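# Rope-steer the hoop onto the other post's peg

## Task

Using only the ropes, shift the hoop off its current post and onto the other post so it rests flat, encircling the loose peg standing there, with that peg still upright. No gripper can reach the hoop or the peg; each rope runs from the hoop to a metal block sitting on a bench, so you move the hoop by handling the blocks. The hoop must never dip more than slightly below the top of the lower of the two posts, including while it hangs from the ropes. Nothing may be knocked out of the work area or onto the floor. At the end every gripper must release and the arms must back away, and the result counts only if it stays in place without any robot holding it.

## Robot and tools

Setup. Three identical i2rt Big YAM arms, named arm1, arm2 and arm3, work together. Each has six joints, a gripper with two fingers, and a camera on the wrist. Two more cameras, cam_low and cam_top, are fixed in the room. Bases in the scene frame, in metres, with heading measured counter-clockwise from +x in degrees: arm1 at x=+0.14 y=+1.40 z=+0.95 facing -93; arm2 at x=-1.17 y=-0.78 z=+1.04 facing +30; arm3 at x=+1.19 y=-0.75 z=+1.05 facing +148. The hand reaches roughly 1.0 m out from the joint1 axis.

Frame. There is one scene frame for everything. Its origin is on the floor and +z is up. The hand point is halfway between the fingertips. The hand's z axis runs along the fingers, and the fingers open and close along its y axis.

Joints. Every joint command is an absolute target, never an offset. Arm joints are in radians and the gripper is in metres. The number after ± is how close counts as arrived.
- joint1_rad: -2.879 to 2.879 ±0.045. Turns the whole arm about its base; positive is counter-clockwise seen from above; 0 points along the base heading.
- joint2_rad: 0 to 3.141 ±0.14. Shoulder; at 0 the upper arm lies back, about level; increasing lifts it up and then forward.
- joint3_rad: 0 to 3.019 ±0.09. Elbow; at 0 the forearm is folded onto the upper arm; increasing opens it.
- joint4_rad: -1.692 to 1.57 ±0.055. Hand pitch; positive tips the fingers up.
- joint5_rad: -1.57 to 1.57 ±0.03. Hand yaw; positive swings toward the arm's right.
- joint6_rad: -2.094 to 2.094 ±0.035. Hand roll; positive is clockwise seen from behind the hand.
- gripper_m: 0 to 0.093 ±0.003. The gap between the fingertips. Each finger pad grips with about 50 to 62 N, less on some grippers.
With joint1 and joint6 at 0 and the hand level and pointing forward, the wrist camera sits above the hand and looks toward the fingertips. Joints move at different speeds, so the path between two postures can sweep wide.

execute_actions. The argument "actions" is a list holding one action or none. An action is one object whose keys are arm names ("arm1", "arm2", "arm3"). Each arm has a single key "joints", which maps joint names to absolute targets. All arms in the action start together and may finish at different times. A single action runs for at most 15 s. An empty list just reports state and images. The optional "cameras" argument is a list of camera names (arm1_cam_wrist, arm2_cam_wrist, arm3_cam_wrist, cam_low, cam_top, or "all"). If it is missing, null or ["all"], you get every camera; [] gives none. An unknown key, an unknown camera or an out-of-range number rejects the whole call, and nothing moves. A joint or arm you leave out may still be driving toward an earlier target.

wait. Takes "seconds" from 0 to 10. It commands nothing, lets the scene run on, and returns the same state and images as an empty action.

zoom_image. Takes "camera" and "region" [x0, y0, x1, y1] in image pixels, with (0,0) at the top-left and at most 504 by 504. It works only on full images from the most recent result. The wrist cameras are fisheye, 504x504. cam_low and cam_top are 672x504 pinhole cameras with radial distortion, vertical fields of view 48.224 and 67.637 degrees.

finished_scene. Takes "scene", the number of the current scene. It ends that scene for good after the last command has been held, and reports whether the goal was met. Call it only once the hoop is settled, the grippers are open and the arms are clear. Replying without any tool call also ends things.

Reading results. joint_positions gives the current angles. The "pictures" line lists the cameras in the same order as the images. joint_status describes how each commanded joint finished:
- off_target: it stopped short and may still be pushing.
- contact_stop: it gave up its target and holds where it stopped.
- time_out: it keeps its target, or one no farther than 0.375, 0.375, 0.113, 0.225, 0.075 and 0.3 rad (joints 1 to 6) from where it stands, and keeps pushing. It will move on its own if the path clears. To relieve it, command its reported position.
- not_followed: a built-in collision check blocked that arm's targets. This appears with "joint command not followed" and usually a "cause:" line. The gripper part of the action still runs, and the arm may retry the blocked targets on later actions.
on_its_own lists joints you did not command this call. Its "held at" value is the joint's target, not its position. If any result reports a stop, later motion, wait and finished_scene calls in that same reply are skipped.

Heat. Holding loads warms motors, even while you are thinking. MOTOR HOT appears from 85 °C. At 100 °C the arm goes limp and drops (OVER-TEMPERATURE FAULT), and unreached keys show limit_stop_at_motor_heat; send them again afterwards. Some heat carries over between scenes.

Cautions. The arms do not stop when they touch something and can push very hard, so avoid grinding against objects or each other. A hard squeeze between two arms ends the run, and a hard hit may do the same. The collision check can react too late, and it ignores fingers, gripper housings and wrist cameras. A joint holding a load sags once it times out. A very small change from the reported position may not move a joint. While you think, the robots hold your last command. Loose objects may get brief random shoves. Keep the hoop above the lower post top the whole time, keep the peg upright, and keep everything on the benches.

Each tool is called after "Call:" as name(argument=value, ...), one argument or row to a line, values as JSON.

## Session

Call:
execute_actions(
  actions=[],
)

Scene clock: 0.00 s.
Motor temperatures (°C, as the motors report them): arm1=[23 26 26 24 23 27] | arm2=[26 24 24 26 26 27] | arm3=[24 26 24 26 24 25]
arm1.joint_positions: joint1_rad=+0.638 joint2_rad=+0.238 joint3_rad=+1.622 joint4_rad=-1.515 joint5_rad=-0.055 joint6_rad=-0.387 gripper_m=+0.094
arm1.joint_status: not commanded
arm1.hand: x=+0.1404 y=+1.4203 z=+1.5812 quat_wxyz=(-0.523, -0.201, -0.725, +0.400) (m; scene frame)
arm2.joint_positions: joint1_rad=-0.809 joint2_rad=+0.517 joint3_rad=+1.393 joint4_rad=-1.151 joint5_rad=-0.090 joint6_rad=-0.582 gripper_m=+0.095
arm2.joint_status: not commanded
arm2.hand: x=-0.9590 y=-0.8304 z=+1.6425 quat_wxyz=(-0.559, +0.143, -0.787, +0.220) (m; scene frame)
arm3.joint_positions: joint1_rad=+0.318 joint2_rad=+0.555 joint3_rad=+1.682 joint4_rad=-1.323 joint5_rad=-0.250 joint6_rad=+0.180 gripper_m=+0.095
arm3.joint_status: not commanded
arm3.hand: x=+1.0477 y=-0.7506 z=+1.7318 quat_wxyz=(+0.079, +0.764, -0.088, -0.634) (m; scene frame)
pictures: arm1_cam_wrist, arm2_cam_wrist, arm3_cam_wrist, cam_low, cam_top
Images, in order (width x height): arm1_cam_wrist 504x504, arm2_cam_wrist 504x504, arm3_cam_wrist 504x504, cam_low 672x504, cam_top 672x504.

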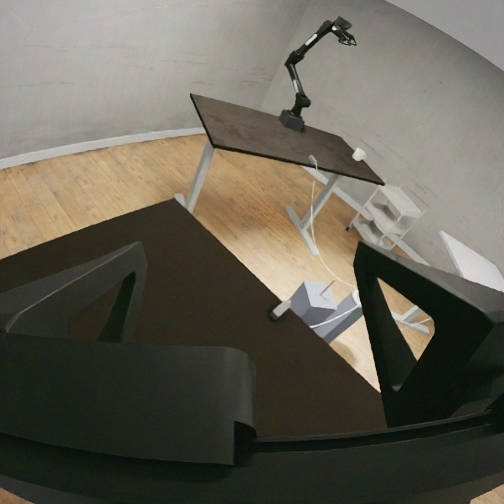

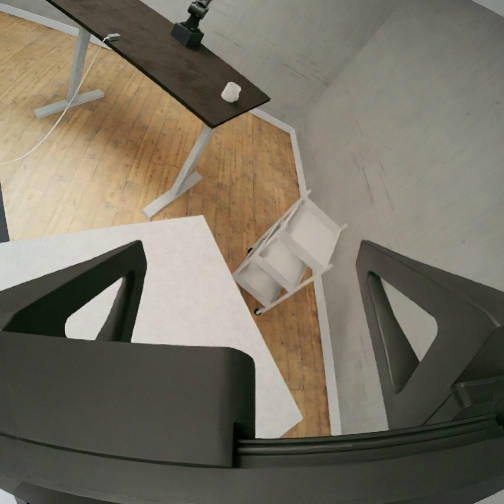

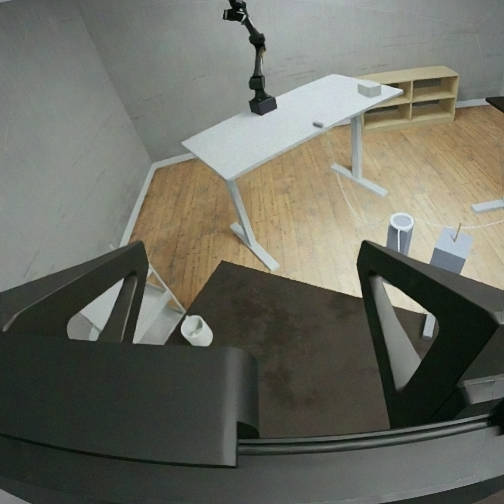

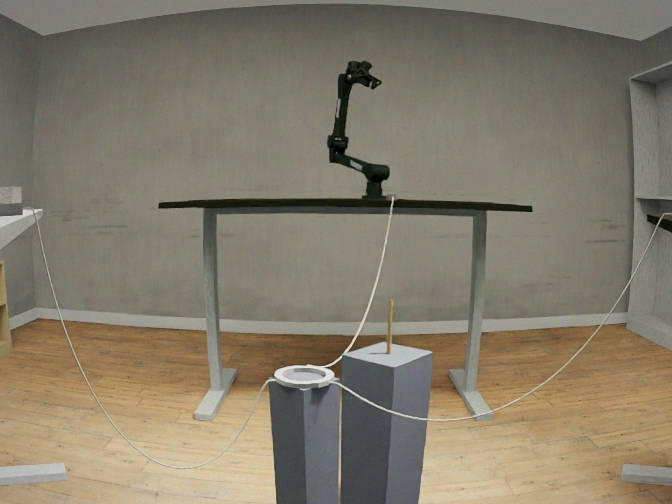

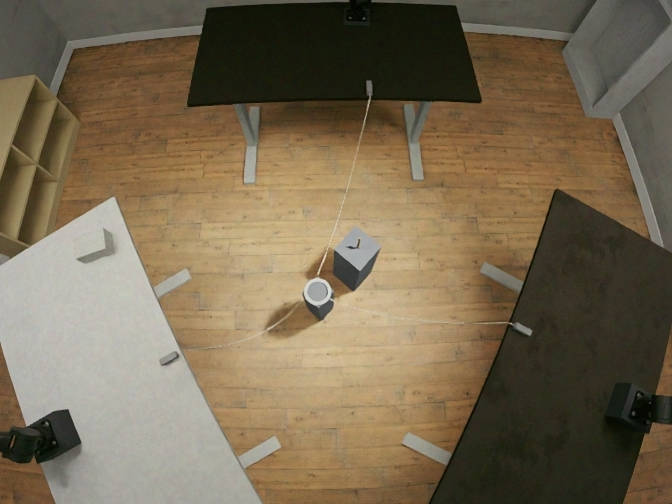

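Call:
execute_actions(
  actions=[
    {"arm1":{"joints":{"joint1_rad":0.12,"joint2_rad":1.8,"joint3_rad":1.7,"joint4_rad":-1.4,"joint5_rad":0,"joint6_rad":0}},"arm2":{"joints":{"joint1_rad":0.057,"joint2_rad":1.9,"joint3_rad":1.8,"joint4_rad":-1.4,"joint5_rad":0,"joint6_rad":0}},"arm3":{"joints":{"joint1_rad":-0.072,"joint2_rad":2.0,"joint3_rad":2.0,"joint4_rad":-1.5,"joint5_rad":0,"joint6_rad":0}}},
  ],
)

Scene clock: 3.80 s.
Motor temperatures (°C, as the motors report them): arm1=[23 26 26 24 23 27] | arm2=[26 24 24 26 26 27] | arm3=[24 26 25 26 24 25]
arm1.joint_positions: joint1_rad=+0.124 joint2_rad=+1.808 joint3_rad=+1.689 joint4_rad=-1.400 joint5_rad=-0.004 joint6_rad=-0.012 gripper_m=+0.094
arm1.joint_status: all done
arm1.hand: x=+0.1843 y=+0.8349 z=+1.1441 quat_wxyz=(-0.019, -0.675, -0.738, +0.018) (m; scene frame)
arm2.joint_positions: joint1_rad=+0.063 joint2_rad=+1.900 joint3_rad=+1.785 joint4_rad=-1.384 joint5_rad=+0.000 joint6_rad=-0.011 gripper_m=+0.095
arm2.joint_status: all done
arm2.hand: x=-0.6593 y=-0.4508 z=+1.2161 quat_wxyz=(-0.032, +0.293, -0.955, -0.013) (m; scene frame)
arm3.joint_positions: joint1_rad=-0.064 joint2_rad=+2.027 joint3_rad=+1.961 joint4_rad=-1.489 joint5_rad=-0.002 joint6_rad=+0.009 gripper_m=+0.095
arm3.joint_status: all done
arm3.hand: x=+0.6742 y=-0.3741 z=+1.2141 quat_wxyz=(+0.003, +0.949, -0.314, -0.009) (m; scene frame)
pictures: arm1_cam_wrist, arm2_cam_wrist, arm3_cam_wrist, cam_low, cam_top
Images, in order (width x height): arm1_cam_wrist 504x504, arm2_cam_wrist 504x504, arm3_cam_wrist 504x504, cam_low 672x504, cam_top 672x504.

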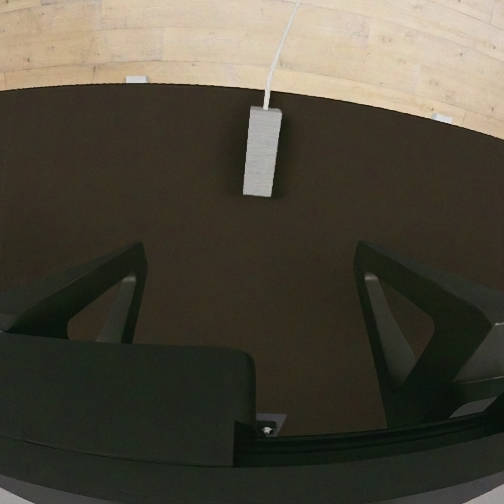

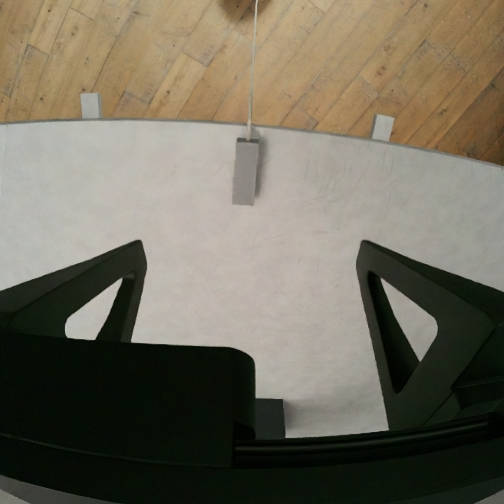

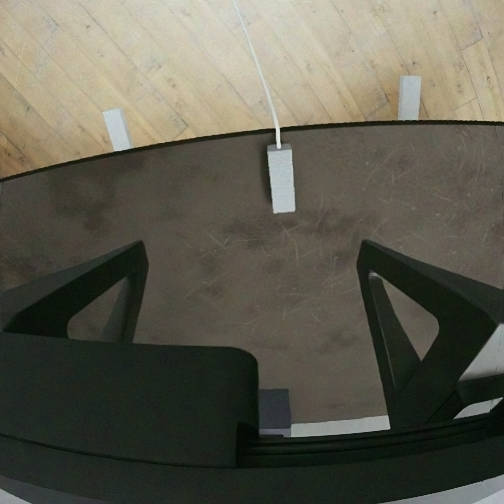

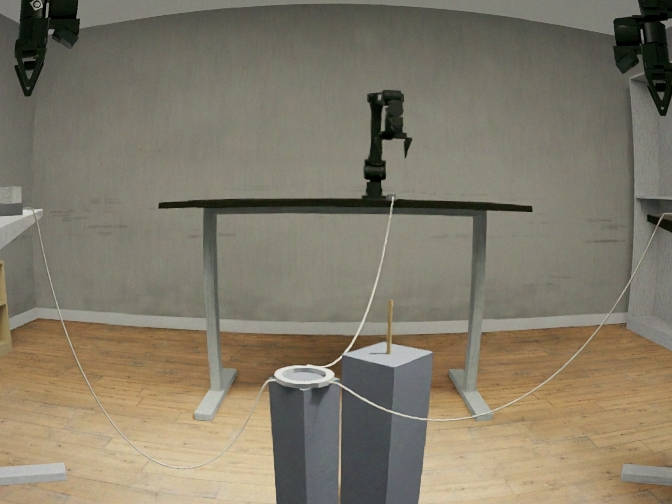

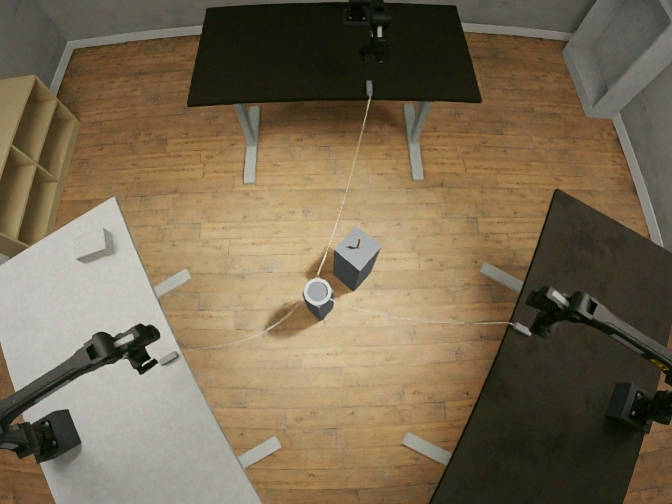

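Call:
execute_actions(
  actions=[
    {"arm1":{"joints":{"joint1_rad":0.105,"joint2_rad":1.9,"joint3_rad":1.62,"joint4_rad":-1.29}},"arm2":{"joints":{"joint1_rad":0.07,"joint2_rad":1.95,"joint3_rad":1.65,"joint4_rad":-1.27}},"arm3":{"joints":{"joint1_rad":-0.11,"joint2_rad":2.0,"joint3_rad":1.72,"joint4_rad":-1.29}}},
  ],
)

Scene clock: 5.83 s.
Motor temperatures (°C, as the motors report them): arm1=[23 26 26 24 23 27] | arm2=[26 24 25 26 26 27] | arm3=[24 26 25 26 24 25]
arm1.joint_positions: joint1_rad=+0.110 joint2_rad=+1.917 joint3_rad=+1.614 joint4_rad=-1.300 joint5_rad=-0.004 joint6_rad=-0.011 gripper_m=+0.094
arm1.joint_status: all done
arm1.hand: x=+0.1760 y=+0.8326 z=+1.0559 quat_wxyz=(+0.012, -0.680, -0.733, -0.011) (m; scene frame)
arm2.joint_positions: joint1_rad=+0.063 joint2_rad=+1.940 joint3_rad=+1.652 joint4_rad=-1.287 joint5_rad=+0.000 joint6_rad=-0.011 gripper_m=+0.095
arm2.joint_status: all done
arm2.hand: x=-0.6756 y=-0.4609 z=+1.1427 quat_wxyz=(+0.006, +0.293, -0.956, -0.002) (m; scene frame)
arm3.joint_positions: joint1_rad=-0.112 joint2_rad=+2.011 joint3_rad=+1.705 joint4_rad=-1.303 joint5_rad=-0.002 joint6_rad=+0.009 gripper_m=+0.095
arm3.joint_status: all done
arm3.hand: x=+0.7197 y=-0.3726 z=+1.1278 quat_wxyz=(+0.012, +0.942, -0.336, +0.017) (m; scene frame)
pictures: arm1_cam_wrist, arm2_cam_wrist, arm3_cam_wrist, cam_low, cam_top
Images, in order (width x height): arm1_cam_wrist 504x504, arm2_cam_wrist 504x504, arm3_cam_wrist 504x504, cam_low 672x504, cam_top 672x504.

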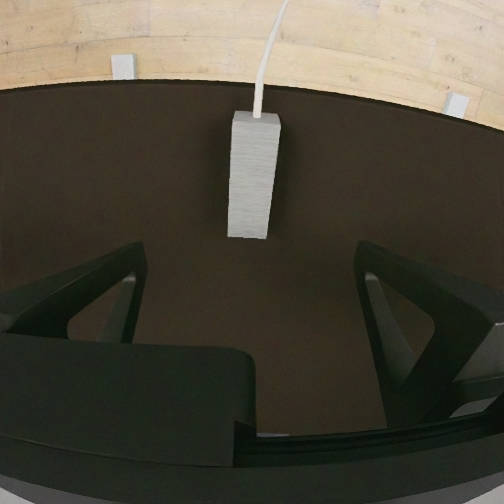

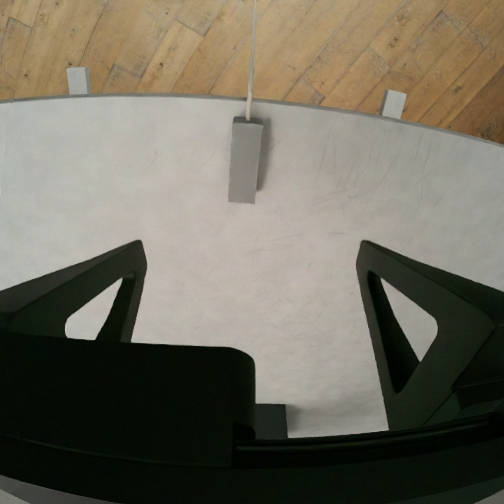

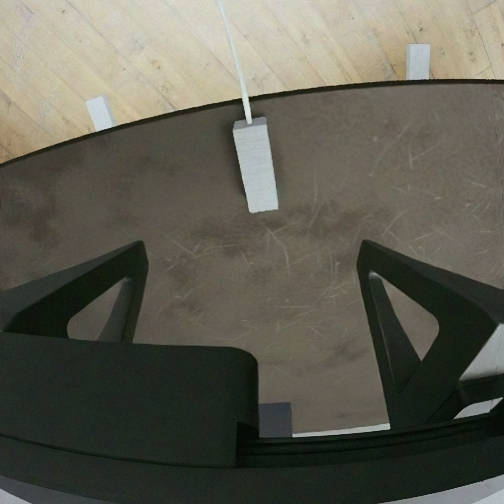

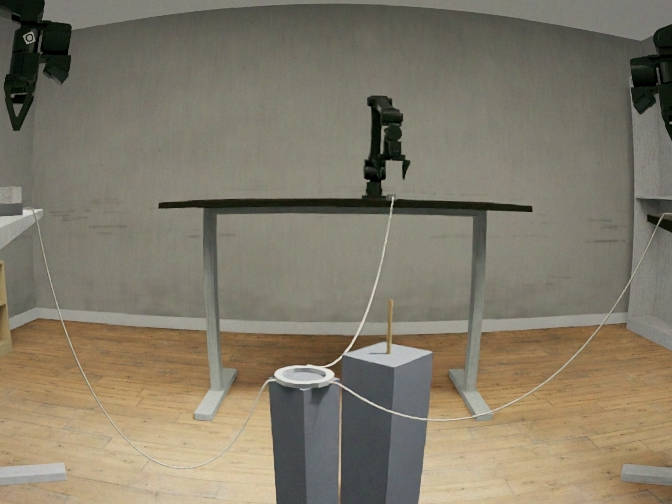

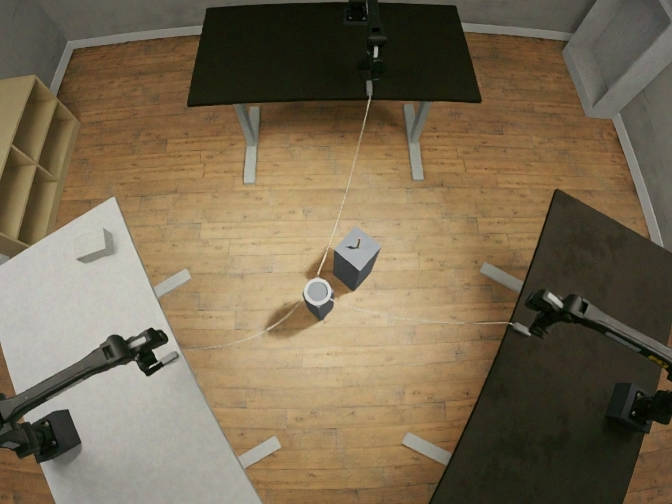

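Call:
execute_actions(
  actions=[
    {"arm1":{"joints":{"joint2_rad":1.975,"joint3_rad":1.52,"joint4_rad":-1.107,"joint6_rad":0.05}},"arm2":{"joints":{"joint1_rad":0.08,"joint2_rad":2.135,"joint3_rad":1.495,"joint4_rad":-0.92,"joint6_rad":0.05}},"arm3":{"joints":{"joint1_rad":-0.118,"joint2_rad":2.14,"joint3_rad":1.51,"joint4_rad":-0.915,"joint6_rad":-0.17}}},
  ],
)

Scene clock: 8.80 s.
Motor temperatures (°C, as the motors report them): arm1=[23 26 27 24 23 27] | arm2=[26 24 25 26 26 27] | arm3=[24 26 25 26 24 25]
arm1.joint_positions: joint1_rad=+0.110 joint2_rad=+1.988 joint3_rad=+1.517 joint4_rad=-1.118 joint5_rad=-0.004 joint6_rad=+0.038 gripper_m=+0.094
arm1.joint_status: all done
arm1.hand: x=+0.1758 y=+0.8300 z=+0.9822 quat_wxyz=(+0.007, -0.698, -0.716, -0.006) (m; scene frame)
arm2.joint_positions: joint1_rad=+0.073 joint2_rad=+2.141 joint3_rad=+1.489 joint4_rad=-0.937 joint5_rad=-0.002 joint6_rad=+0.038 gripper_m=+0.095
arm2.joint_status: all done
arm2.hand: x=-0.6840 y=-0.4582 z=+0.9727 quat_wxyz=(+0.013, +0.274, -0.962, +0.000) (m; scene frame)
arm3.joint_positions: joint1_rad=-0.109 joint2_rad=+2.142 joint3_rad=+1.503 joint4_rad=-0.929 joint5_rad=+0.000 joint6_rad=-0.160 gripper_m=+0.095
arm3.joint_status: all done
arm3.hand: x=+0.7245 y=-0.3804 z=+0.9829 quat_wxyz=(+0.004, +0.967, -0.254, -0.002) (m; scene frame)
pictures: arm1_cam_wrist, arm2_cam_wrist, arm3_cam_wrist, cam_low, cam_top
Images, in order (width x height): arm1_cam_wrist 504x504, arm2_cam_wrist 504x504, arm3_cam_wrist 504x504, cam_low 672x504, cam_top 672x504.

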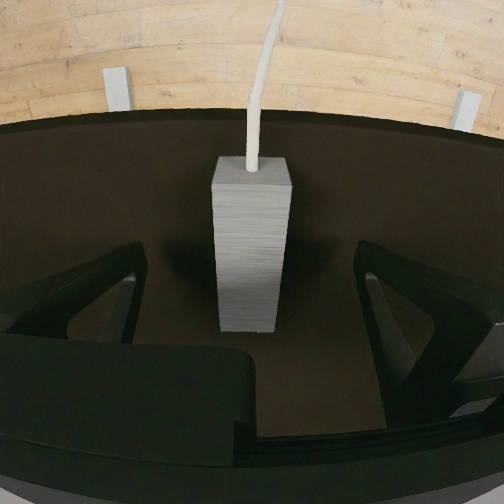

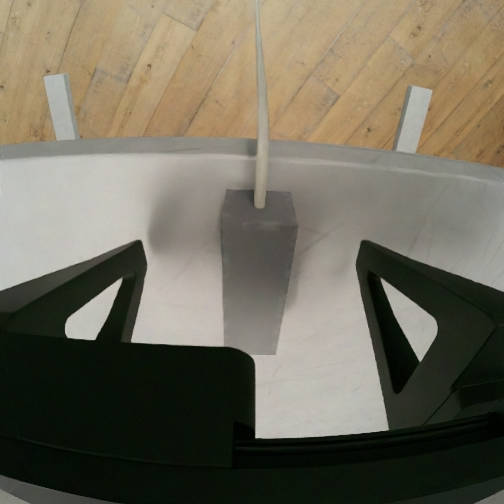

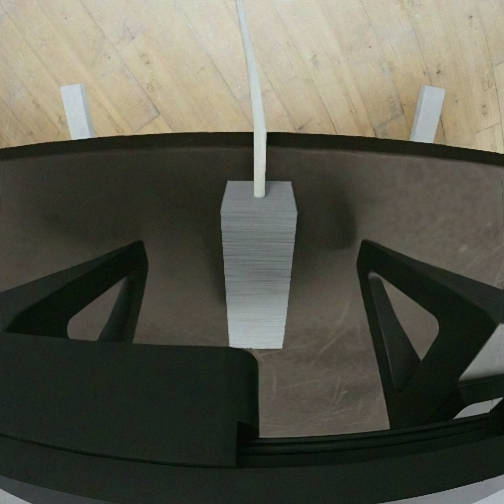

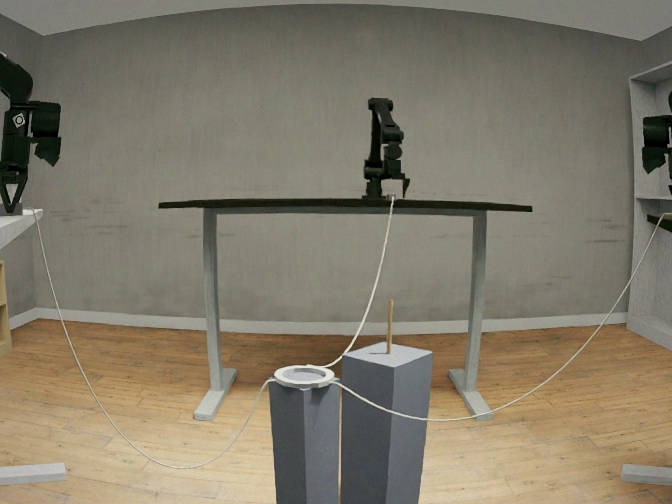

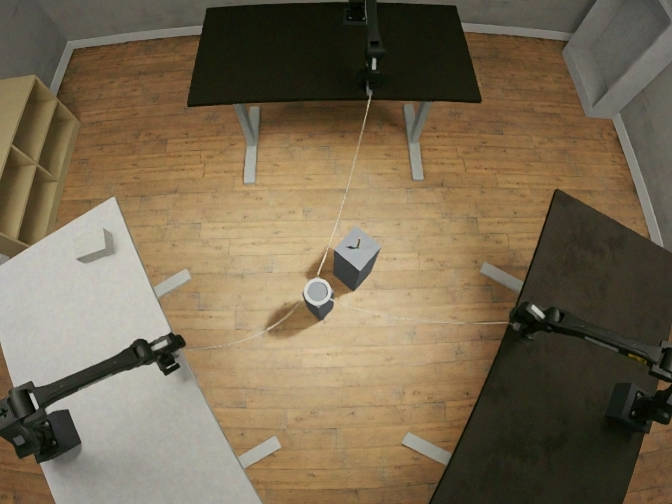

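Call:
execute_actions(
  actions=[
    {"arm1":{"joints":{"joint3_rad":1.46,"joint4_rad":-1.04}},"arm2":{"joints":{"joint2_rad":2.12,"joint3_rad":1.425,"joint4_rad":-0.865}},"arm3":{"joints":{"joint3_rad":1.43,"joint4_rad":-0.85}}},
  ],
  cameras=["arm1_cam_wrist","arm2_cam_wrist","arm3_cam_wrist"],
)

Scene clock: 10.23 s.
Motor temperatures (°C, as the motors report them): arm1=[23 26 27 24 23 27] | arm2=[26 24 25 26 26 27] | arm3=[24 26 25 26 24 25]
arm1.joint_positions: joint1_rad=+0.110 joint2_rad=+1.979 joint3_rad=+1.472 joint4_rad=-1.052 joint5_rad=-0.001 joint6_rad=+0.039 gripper_m=+0.094
arm1.joint_status: all done
arm1.hand: x=+0.1755 y=+0.8317 z=+0.9722 quat_wxyz=(-0.003, -0.698, -0.716, +0.005) (m; scene frame)
arm2.joint_positions: joint1_rad=+0.073 joint2_rad=+2.130 joint3_rad=+1.444 joint4_rad=-0.881 joint5_rad=-0.001 joint6_rad=+0.040 gripper_m=+0.095
arm2.joint_status: all done
arm2.hand: x=-0.6885 y=-0.4613 z=+0.9659 quat_wxyz=(+0.001, +0.273, -0.962, -0.004) (m; scene frame)
arm3.joint_positions: joint1_rad=-0.108 joint2_rad=+2.130 joint3_rad=+1.449 joint4_rad=-0.857 joint5_rad=+0.002 joint6_rad=-0.166 gripper_m=+0.095
arm3.joint_status: all done
arm3.hand: x=+0.7289 y=-0.3842 z=+0.9735 quat_wxyz=(-0.003, +0.968, -0.251, -0.016) (m; scene frame)
pictures: arm1_cam_wrist, arm2_cam_wrist, arm3_cam_wrist
Images, in order (width x height): arm1_cam_wrist 504x504, arm2_cam_wrist 504x504, arm3_cam_wrist 504x504.

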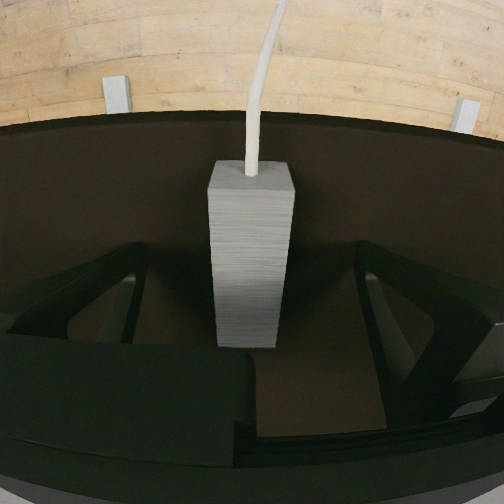

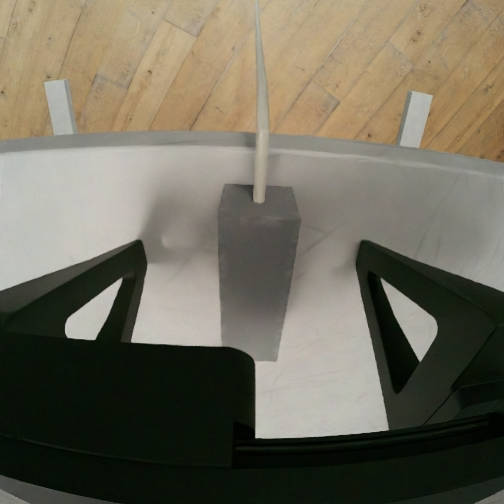

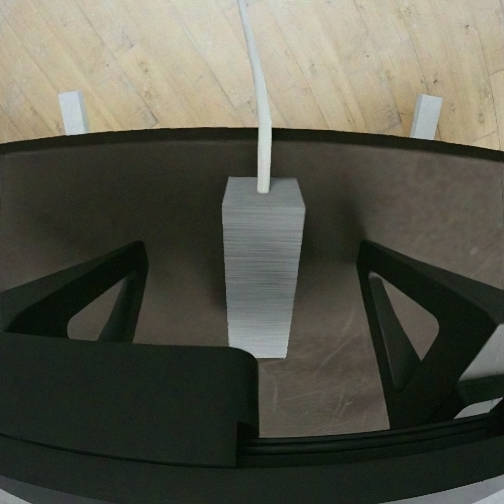

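Call:
execute_actions(
  actions=[
    {"arm1":{"joints":{"joint3_rad":1.41,"joint4_rad":-1.0}},"arm2":{"joints":{"joint3_rad":1.375,"joint4_rad":-0.825}},"arm3":{"joints":{"joint3_rad":1.37,"joint4_rad":-0.80}}},
  ],
  cameras=[],
)

Call:
execute_actions(
  actions=[
    {"arm1":{"joints":{"gripper_m":0}},"arm2":{"joints":{"gripper_m":0}},"arm3":{"joints":{"gripper_m":0}}},
  ],
)

Scene clock: 11.20 s.
Motor temperatures (°C, as the motors report them): arm1=[23 26 27 24 23 27] | arm2=[26 24 25 26 26 27] | arm3=[24 26 25 26 24 25]
arm1.joint_positions: joint1_rad=+0.110 joint2_rad=+1.958 joint3_rad=+1.435 joint4_rad=-1.005 joint5_rad=+0.000 joint6_rad=+0.040 gripper_m=+0.094
arm1.joint_status: all done
arm1.hand: x=+0.1752 y=+0.8340 z=+0.9713 quat_wxyz=(-0.014, -0.698, -0.716, +0.016) (m; scene frame)
arm2.joint_positions: joint1_rad=+0.073 joint2_rad=+2.111 joint3_rad=+1.406 joint4_rad=-0.836 joint5_rad=-0.001 joint6_rad=+0.040 gripper_m=+0.095
arm2.joint_status: all done
arm2.hand: x=-0.6916 y=-0.4635 z=+0.9651 quat_wxyz=(-0.011, +0.273, -0.962, -0.008) (m; scene frame)
arm3.joint_positions: joint1_rad=-0.108 joint2_rad=+2.108 joint3_rad=+1.402 joint4_rad=-0.800 joint5_rad=+0.005 joint6_rad=-0.171 gripper_m=+0.095
arm3.joint_status: all done
arm3.hand: x=+0.7329 y=-0.3867 z=+0.9723 quat_wxyz=(-0.011, +0.968, -0.248, -0.030) (m; scene frame)
pictures: none
No camera images: the call's "cameras" was empty. Leave "cameras" out to get every camera's image.

Scene clock: 11.93 s.
Motor temperatures (°C, as the motors report them): arm1=[23 26 27 24 23 27] | arm2=[26 24 25 26 26 27] | arm3=[24 26 25 26 24 25]
arm1.joint_positions: joint1_rad=+0.107 joint2_rad=+1.956 joint3_rad=+1.432 joint4_rad=-1.003 joint5_rad=+0.004 joint6_rad=+0.042 gripper_m=+0.025
arm1.joint_status: gripper_m off_target (ended at +0.025, target +0.000)
arm1.hand: x=+0.1724 y=+0.8347 z=+0.9714 quat_wxyz=(-0.013, -0.700, -0.714, +0.017) (m; scene frame)
arm2.joint_positions: joint1_rad=+0.073 joint2_rad=+2.109 joint3_rad=+1.404 joint4_rad=-0.835 joint5_rad=-0.001 joint6_rad=+0.040 gripper_m=+0.025
arm2.joint_status: gripper_m off_target (ended at +0.025, target +0.000)
arm2.hand: x=-0.6922 y=-0.4638 z=+0.9653 quat_wxyz=(-0.011, +0.273, -0.962, -0.008) (m; scene frame)
arm3.joint_positions: joint1_rad=-0.123 joint2_rad=+2.105 joint3_rad=+1.396 joint4_rad=-0.799 joint5_rad=+0.003 joint6_rad=-0.172 gripper_m=+0.025
arm3.joint_status: gripper_m off_target (ended at +0.025, target +0.000)
arm3.hand: x=+0.7397 y=-0.3818 z=+0.9720 quat_wxyz=(-0.010, +0.967, -0.255, -0.029) (m; scene frame)
pictures: arm1_cam_wrist, arm2_cam_wrist, arm3_cam_wrist, cam_low, cam_top
Images, in order (width x height): arm1_cam_wrist 504x504, arm2_cam_wrist 504x504, arm3_cam_wrist 504x504, cam_low 672x504, cam_top 672x504.

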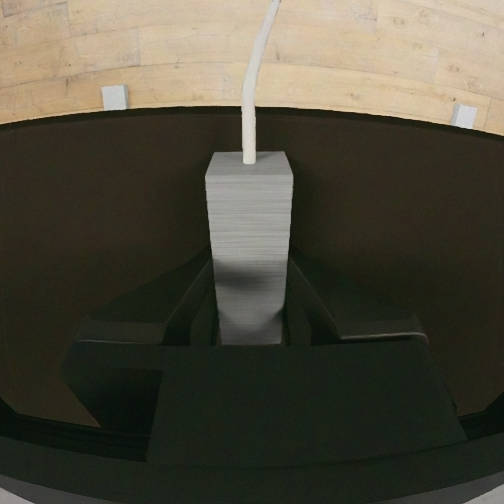

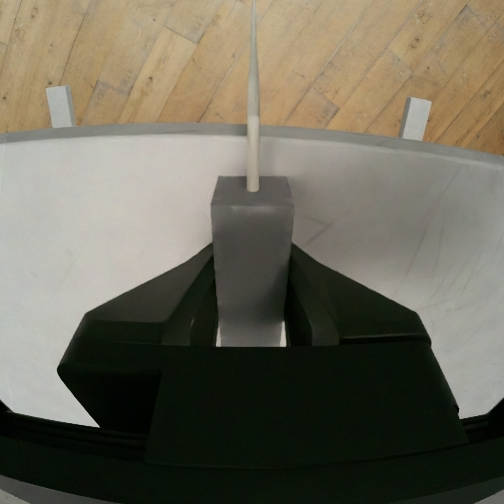

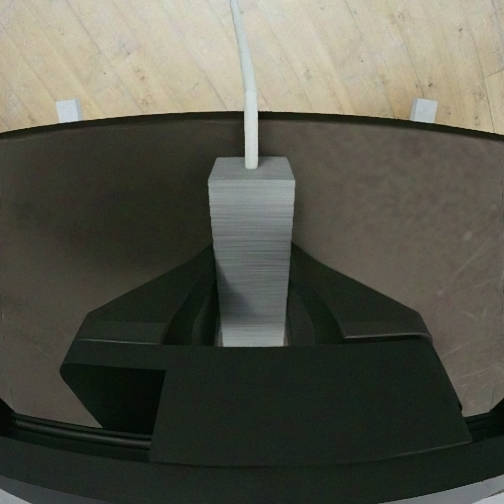

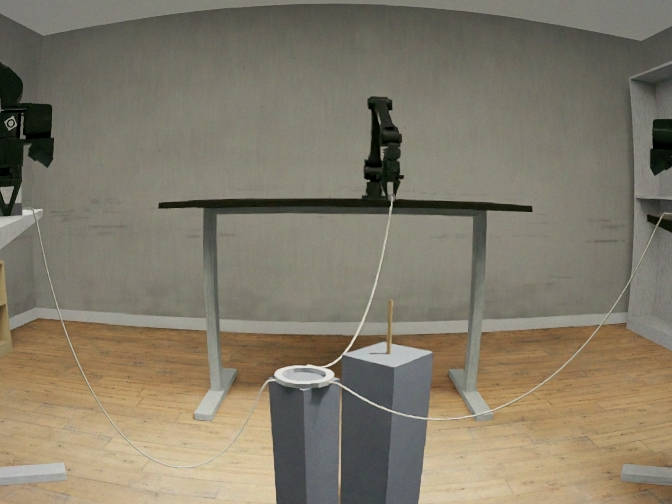

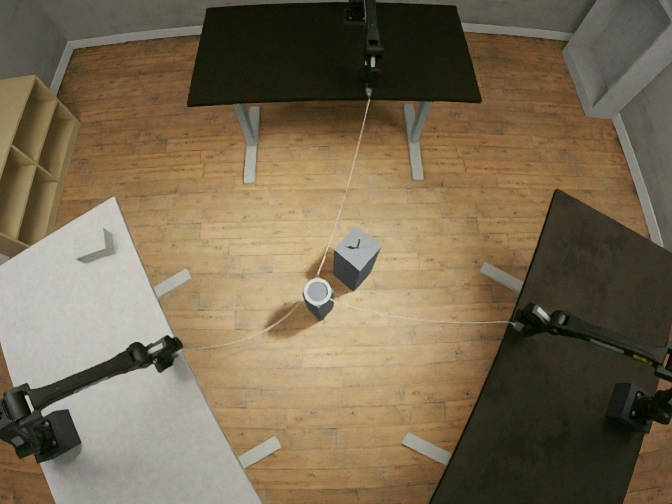

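Call:
execute_actions(
  actions=[
    {"arm1":{"joints":{"joint1_rad":-0.05,"joint2_rad":1.70,"joint3_rad":1.44,"joint4_rad":-0.54}},"arm2":{"joints":{"joint2_rad":1.6,"joint3_rad":1.3,"joint4_rad":-0.6}},"arm3":{"joints":{"joint2_rad":1.72,"joint3_rad":1.25,"joint4_rad":-0.4}}},
  ],
  cameras=["cam_low","cam_top"],
)

Scene clock: 15.27 s.
Motor temperatures (°C, as the motors report them): arm1=[23 27 27 24 23 27] | arm2=[26 25 25 26 26 27] | arm3=[24 26 25 26 24 25]
arm1.joint_positions: joint1_rad=-0.048 joint2_rad=+1.712 joint3_rad=+1.425 joint4_rad=-0.561 joint5_rad=+0.001 joint6_rad=+0.042 gripper_m=+0.025
arm1.joint_status: all done
arm1.hand: x=+0.0763 y=+0.7336 z=+1.1556 quat_wxyz=(-0.242, -0.704, -0.615, +0.258) (m; scene frame)
arm2.joint_positions: joint1_rad=+0.073 joint2_rad=+1.592 joint3_rad=+1.281 joint4_rad=-0.617 joint5_rad=-0.001 joint6_rad=+0.040 gripper_m=+0.025
arm2.joint_status: all done
arm2.hand: x=-0.6599 y=-0.4443 z=+1.2316 quat_wxyz=(-0.297, +0.258, -0.914, -0.101) (m; scene frame)
arm3.joint_positions: joint1_rad=-0.123 joint2_rad=+1.727 joint3_rad=+1.226 joint4_rad=-0.414 joint5_rad=+0.002 joint6_rad=-0.172 gripper_m=+0.025
arm3.joint_status: all done
arm3.hand: x=+0.6984 y=-0.3459 z=+1.1598 quat_wxyz=(-0.131, +0.915, -0.243, -0.294) (m; scene frame)
pictures: cam_low, cam_top
Images, in order (width x height): cam_low 672x504, cam_top 672x504.

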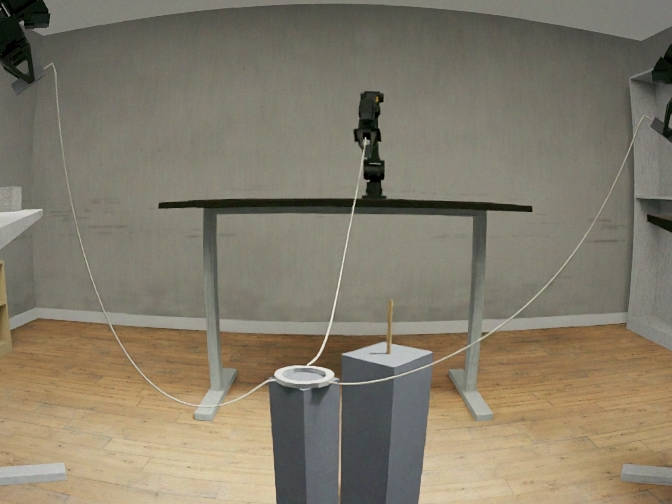

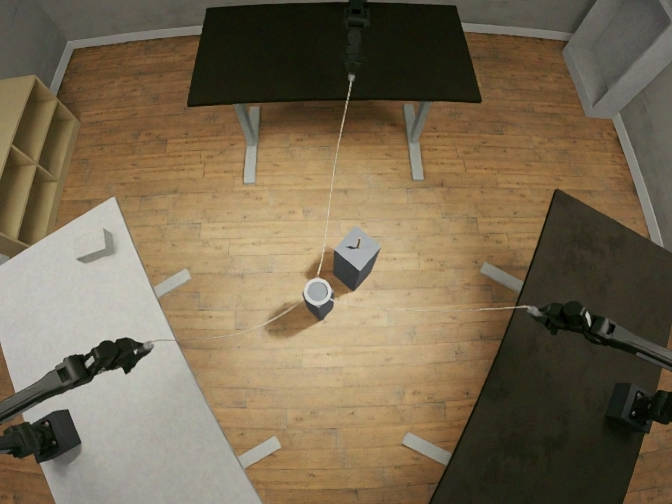

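Call:
execute_actions(
  actions=[
    {"arm1":{"joints":{"joint1_rad":-0.1,"joint2_rad":1.50,"joint3_rad":1.315,"joint4_rad":-0.6}},"arm2":{"joints":{"joint1_rad":0.17,"joint2_rad":0.69,"joint3_rad":0.62,"joint4_rad":-0.72}},"arm3":{"joints":{"joint1_rad":0.17,"joint2_rad":1.42,"joint3_rad":1.0,"joint4_rad":-0.36,"joint6_rad":0}}},
  ],
  cameras=["cam_low","cam_top"],
)

Scene clock: 18.83 s.
Motor temperatures (°C, as the motors report them): arm1=[23 27 27 24 23 27] | arm2=[26 25 25 26 26 27] | arm3=[24 26 26 26 24 25]
arm1.joint_positions: joint1_rad=-0.106 joint2_rad=+1.508 joint3_rad=+1.302 joint4_rad=-0.605 joint5_rad=+0.001 joint6_rad=+0.042 gripper_m=+0.025
arm1.joint_status: all done
arm1.hand: x=+0.0471 y=+0.8001 z=+1.2093 quat_wxyz=(-0.246, -0.717, -0.590, +0.278) (m; scene frame)
arm2.joint_positions: joint1_rad=+0.176 joint2_rad=+0.704 joint3_rad=+0.617 joint4_rad=-0.710 joint5_rad=+0.001 joint6_rad=+0.042 gripper_m=+0.025
arm2.joint_status: all done
arm2.hand: x=-0.9114 y=-0.5733 z=+1.2579 quat_wxyz=(-0.349, +0.297, -0.878, -0.139) (m; scene frame)
arm3.joint_positions: joint1_rad=+0.174 joint2_rad=+1.430 joint3_rad=+0.983 joint4_rad=-0.381 joint5_rad=-0.001 joint6_rad=-0.009 gripper_m=+0.025
arm3.joint_status: all done
arm3.hand: x=+0.6819 y=-0.5389 z=+1.2144 quat_wxyz=(-0.067, +0.914, -0.178, -0.357) (m; scene frame)
pictures: cam_low, cam_top
Images, in order (width x height): cam_low 672x504, cam_top 672x504.

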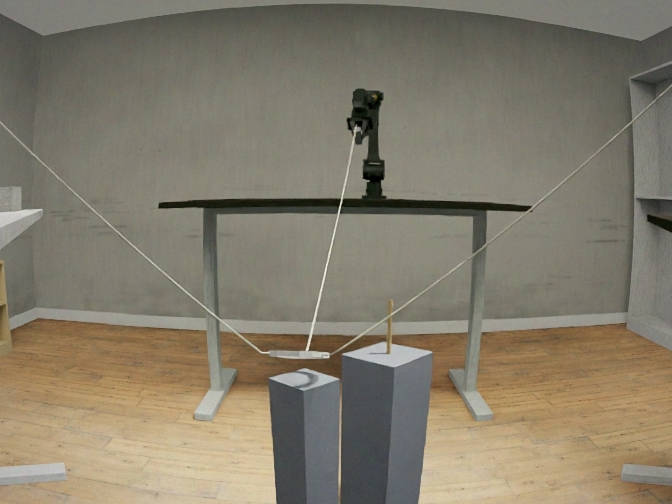

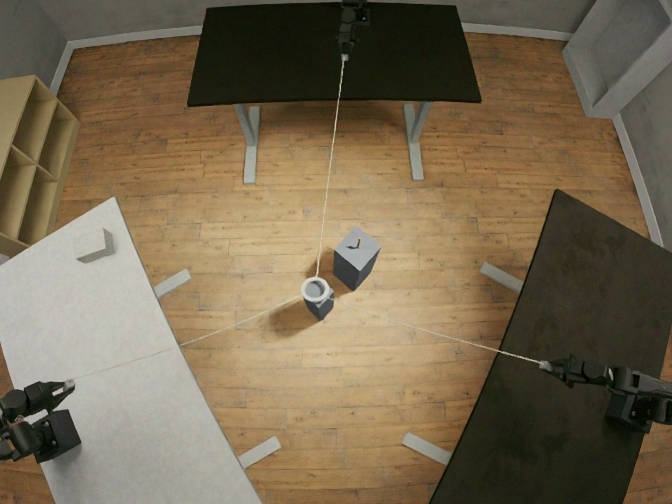

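Call:
execute_actions(
  actions=[
    {"arm1":{"joints":{"joint2_rad":1.54,"joint3_rad":1.89,"joint4_rad":-1.13}},"arm2":{"joints":{"joint2_rad":0.745,"joint3_rad":1.025,"joint4_rad":-1.06}},"arm3":{"joints":{"joint2_rad":1.32,"joint3_rad":1.41,"joint4_rad":-0.866}}},
  ],
  cameras=["cam_low","cam_top"],
)

Scene clock: 21.23 s.
Motor temperatures (°C, as the motors report them): arm1=[23 27 28 24 23 27] | arm2=[26 24 26 26 26 27] | arm3=[24 26 26 26 24 25]
arm1.joint_positions: joint1_rad=-0.106 joint2_rad=+1.548 joint3_rad=+1.837 joint4_rad=-1.127 joint5_rad=+0.001 joint6_rad=+0.042 gripper_m=+0.025
arm1.joint_status: all done
arm1.hand: x=+0.0475 y=+0.7977 z=+1.3897 quat_wxyz=(-0.238, -0.721, -0.593, +0.269) (m; scene frame)
arm2.joint_positions: joint1_rad=+0.176 joint2_rad=+0.753 joint3_rad=+0.974 joint4_rad=-1.046 joint5_rad=+0.001 joint6_rad=+0.042 gripper_m=+0.025
arm2.joint_status: all done
arm2.hand: x=-0.9092 y=-0.5727 z=+1.3817 quat_wxyz=(-0.337, +0.299, -0.883, -0.134) (m; scene frame)
arm3.joint_positions: joint1_rad=+0.174 joint2_rad=+1.330 joint3_rad=+1.361 joint4_rad=-0.861 joint5_rad=-0.001 joint6_rad=-0.009 gripper_m=+0.025
arm3.joint_status: all done
arm3.hand: x=+0.6842 y=-0.5380 z=+1.3908 quat_wxyz=(-0.067, +0.915, -0.179, -0.356) (m; scene frame)
pictures: cam_low, cam_top
Images, in order (width x height): cam_low 672x504, cam_top 672x504.

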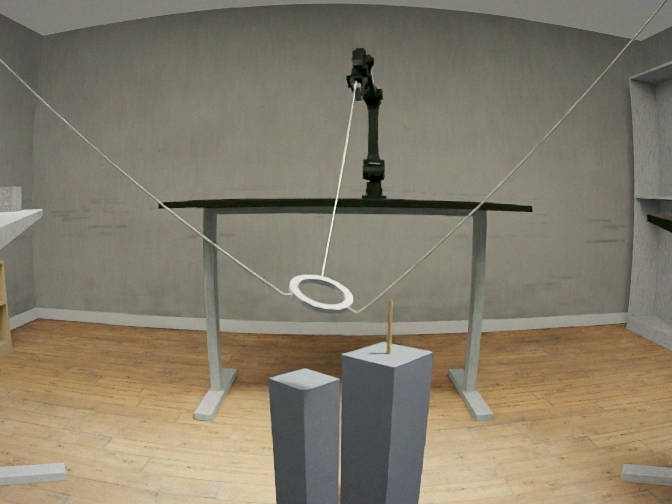

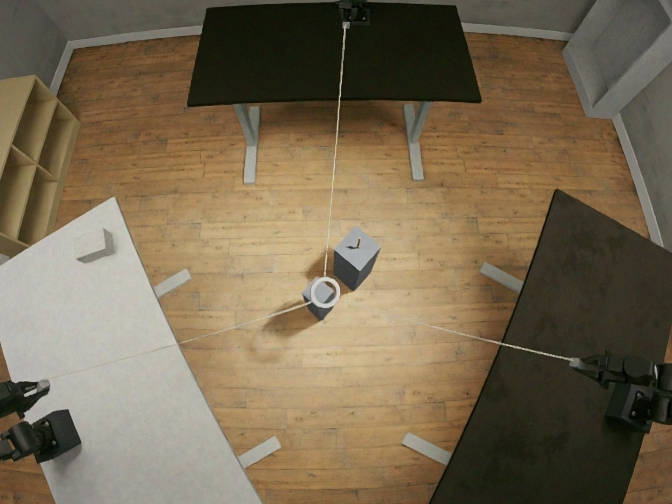

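Call:
execute_actions(
  actions=[],
  cameras=["cam_low","cam_top"],
)

Scene clock: 21.43 s.
Motor temperatures (°C, as the motors report them): arm1=[23 27 28 24 23 27] | arm2=[26 24 26 26 26 27] | arm3=[24 26 26 26 24 25]
arm1.joint_positions: joint1_rad=-0.106 joint2_rad=+1.548 joint3_rad=+1.837 joint4_rad=-1.127 joint5_rad=+0.001 joint6_rad=+0.042 gripper_m=+0.025
arm1.joint_status: all done
arm1.hand: x=+0.0475 y=+0.7976 z=+1.3895 quat_wxyz=(-0.237, -0.721, -0.594, +0.269) (m; scene frame)
arm2.joint_positions: joint1_rad=+0.176 joint2_rad=+0.753 joint3_rad=+0.974 joint4_rad=-1.046 joint5_rad=+0.001 joint6_rad=+0.042 gripper_m=+0.025
arm2.joint_status: all done
arm2.hand: x=-0.9092 y=-0.5727 z=+1.3817 quat_wxyz=(-0.337, +0.299, -0.883, -0.134) (m; scene frame)
arm3.joint_positions: joint1_rad=+0.174 joint2_rad=+1.330 joint3_rad=+1.361 joint4_rad=-0.861 joint5_rad=-0.001 joint6_rad=-0.009 gripper_m=+0.025
arm3.joint_status: all done
arm3.hand: x=+0.6842 y=-0.5380 z=+1.3908 quat_wxyz=(-0.067, +0.915, -0.179, -0.356) (m; scene frame)
pictures: cam_low, cam_top
Images, in order (width x height): cam_low 672x504, cam_top 672x504.

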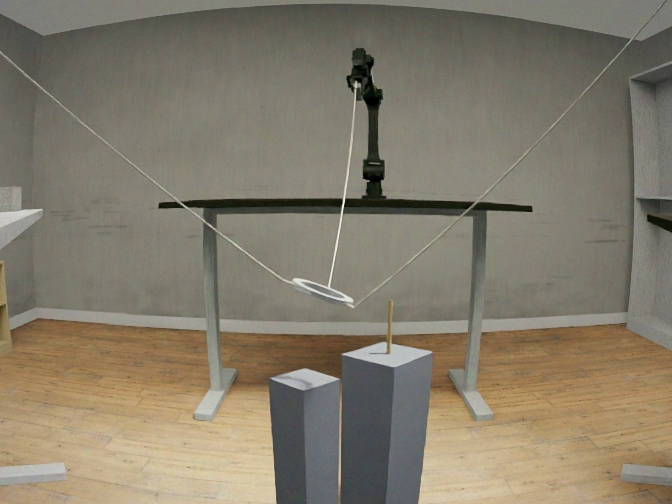

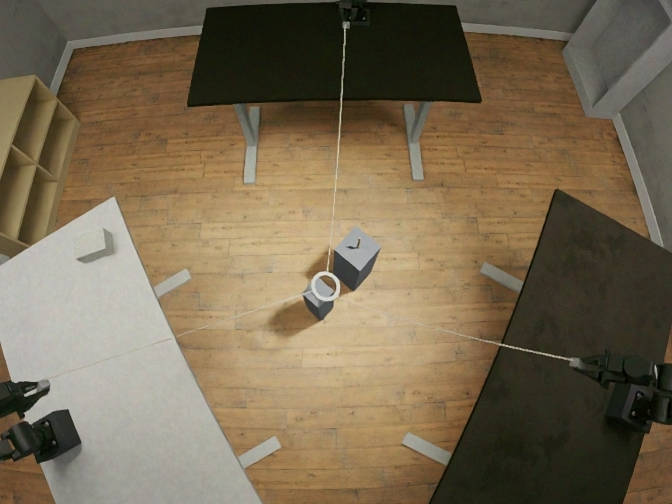

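Call:
execute_actions(
  actions=[
    {"arm1":{"joints":{"joint1_rad":0.035,"joint2_rad":1.26,"joint3_rad":1.66,"joint4_rad":-1.18}},"arm2":{"joints":{"joint1_rad":0.232,"joint2_rad":1.155,"joint3_rad":1.475,"joint4_rad":-1.07}},"arm3":{"joints":{"joint1_rad":-0.063,"joint2_rad":1.255,"joint3_rad":1.44,"joint4_rad":-0.94}}},
  ],
  cameras=["cam_low","cam_top"],
)

Scene clock: 23.93 s.
Motor temperatures (°C, as the motors report them): arm1=[23 27 28 24 23 27] | arm2=[26 24 27 26 26 27] | arm3=[24 26 27 26 24 25]
arm1.joint_positions: joint1_rad=+0.038 joint2_rad=+1.278 joint3_rad=+1.652 joint4_rad=-1.182 joint5_rad=+0.000 joint6_rad=+0.042 gripper_m=+0.025
arm1.joint_status: all done
arm1.hand: x=+0.1367 y=+0.8990 z=+1.4268 quat_wxyz=(-0.266, -0.672, -0.640, +0.260) (m; scene frame)
arm2.joint_positions: joint1_rad=+0.227 joint2_rad=+1.166 joint3_rad=+1.389 joint4_rad=-1.064 joint5_rad=+0.001 joint6_rad=+0.042 gripper_m=+0.025
arm2.joint_status: all done
arm2.hand: x=-0.8171 y=-0.4648 z=+1.4458 quat_wxyz=(-0.327, +0.322, -0.878, -0.140) (m; scene frame)
arm3.joint_positions: joint1_rad=-0.072 joint2_rad=+1.287 joint3_rad=+1.373 joint4_rad=-0.934 joint5_rad=+0.002 joint6_rad=-0.008 gripper_m=+0.025
arm3.joint_status: all done
arm3.hand: x=+0.7667 y=-0.4337 z=+1.4061 quat_wxyz=(-0.108, +0.889, -0.291, -0.336) (m; scene frame)
pictures: cam_low, cam_top
Images, in order (width x height): cam_low 672x504, cam_top 672x504.

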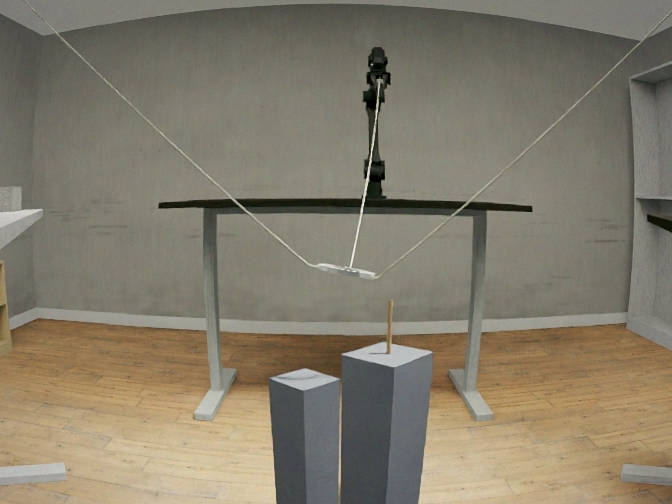

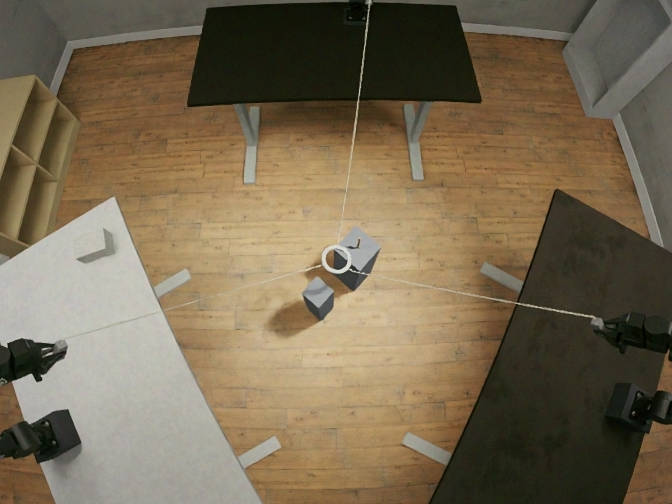

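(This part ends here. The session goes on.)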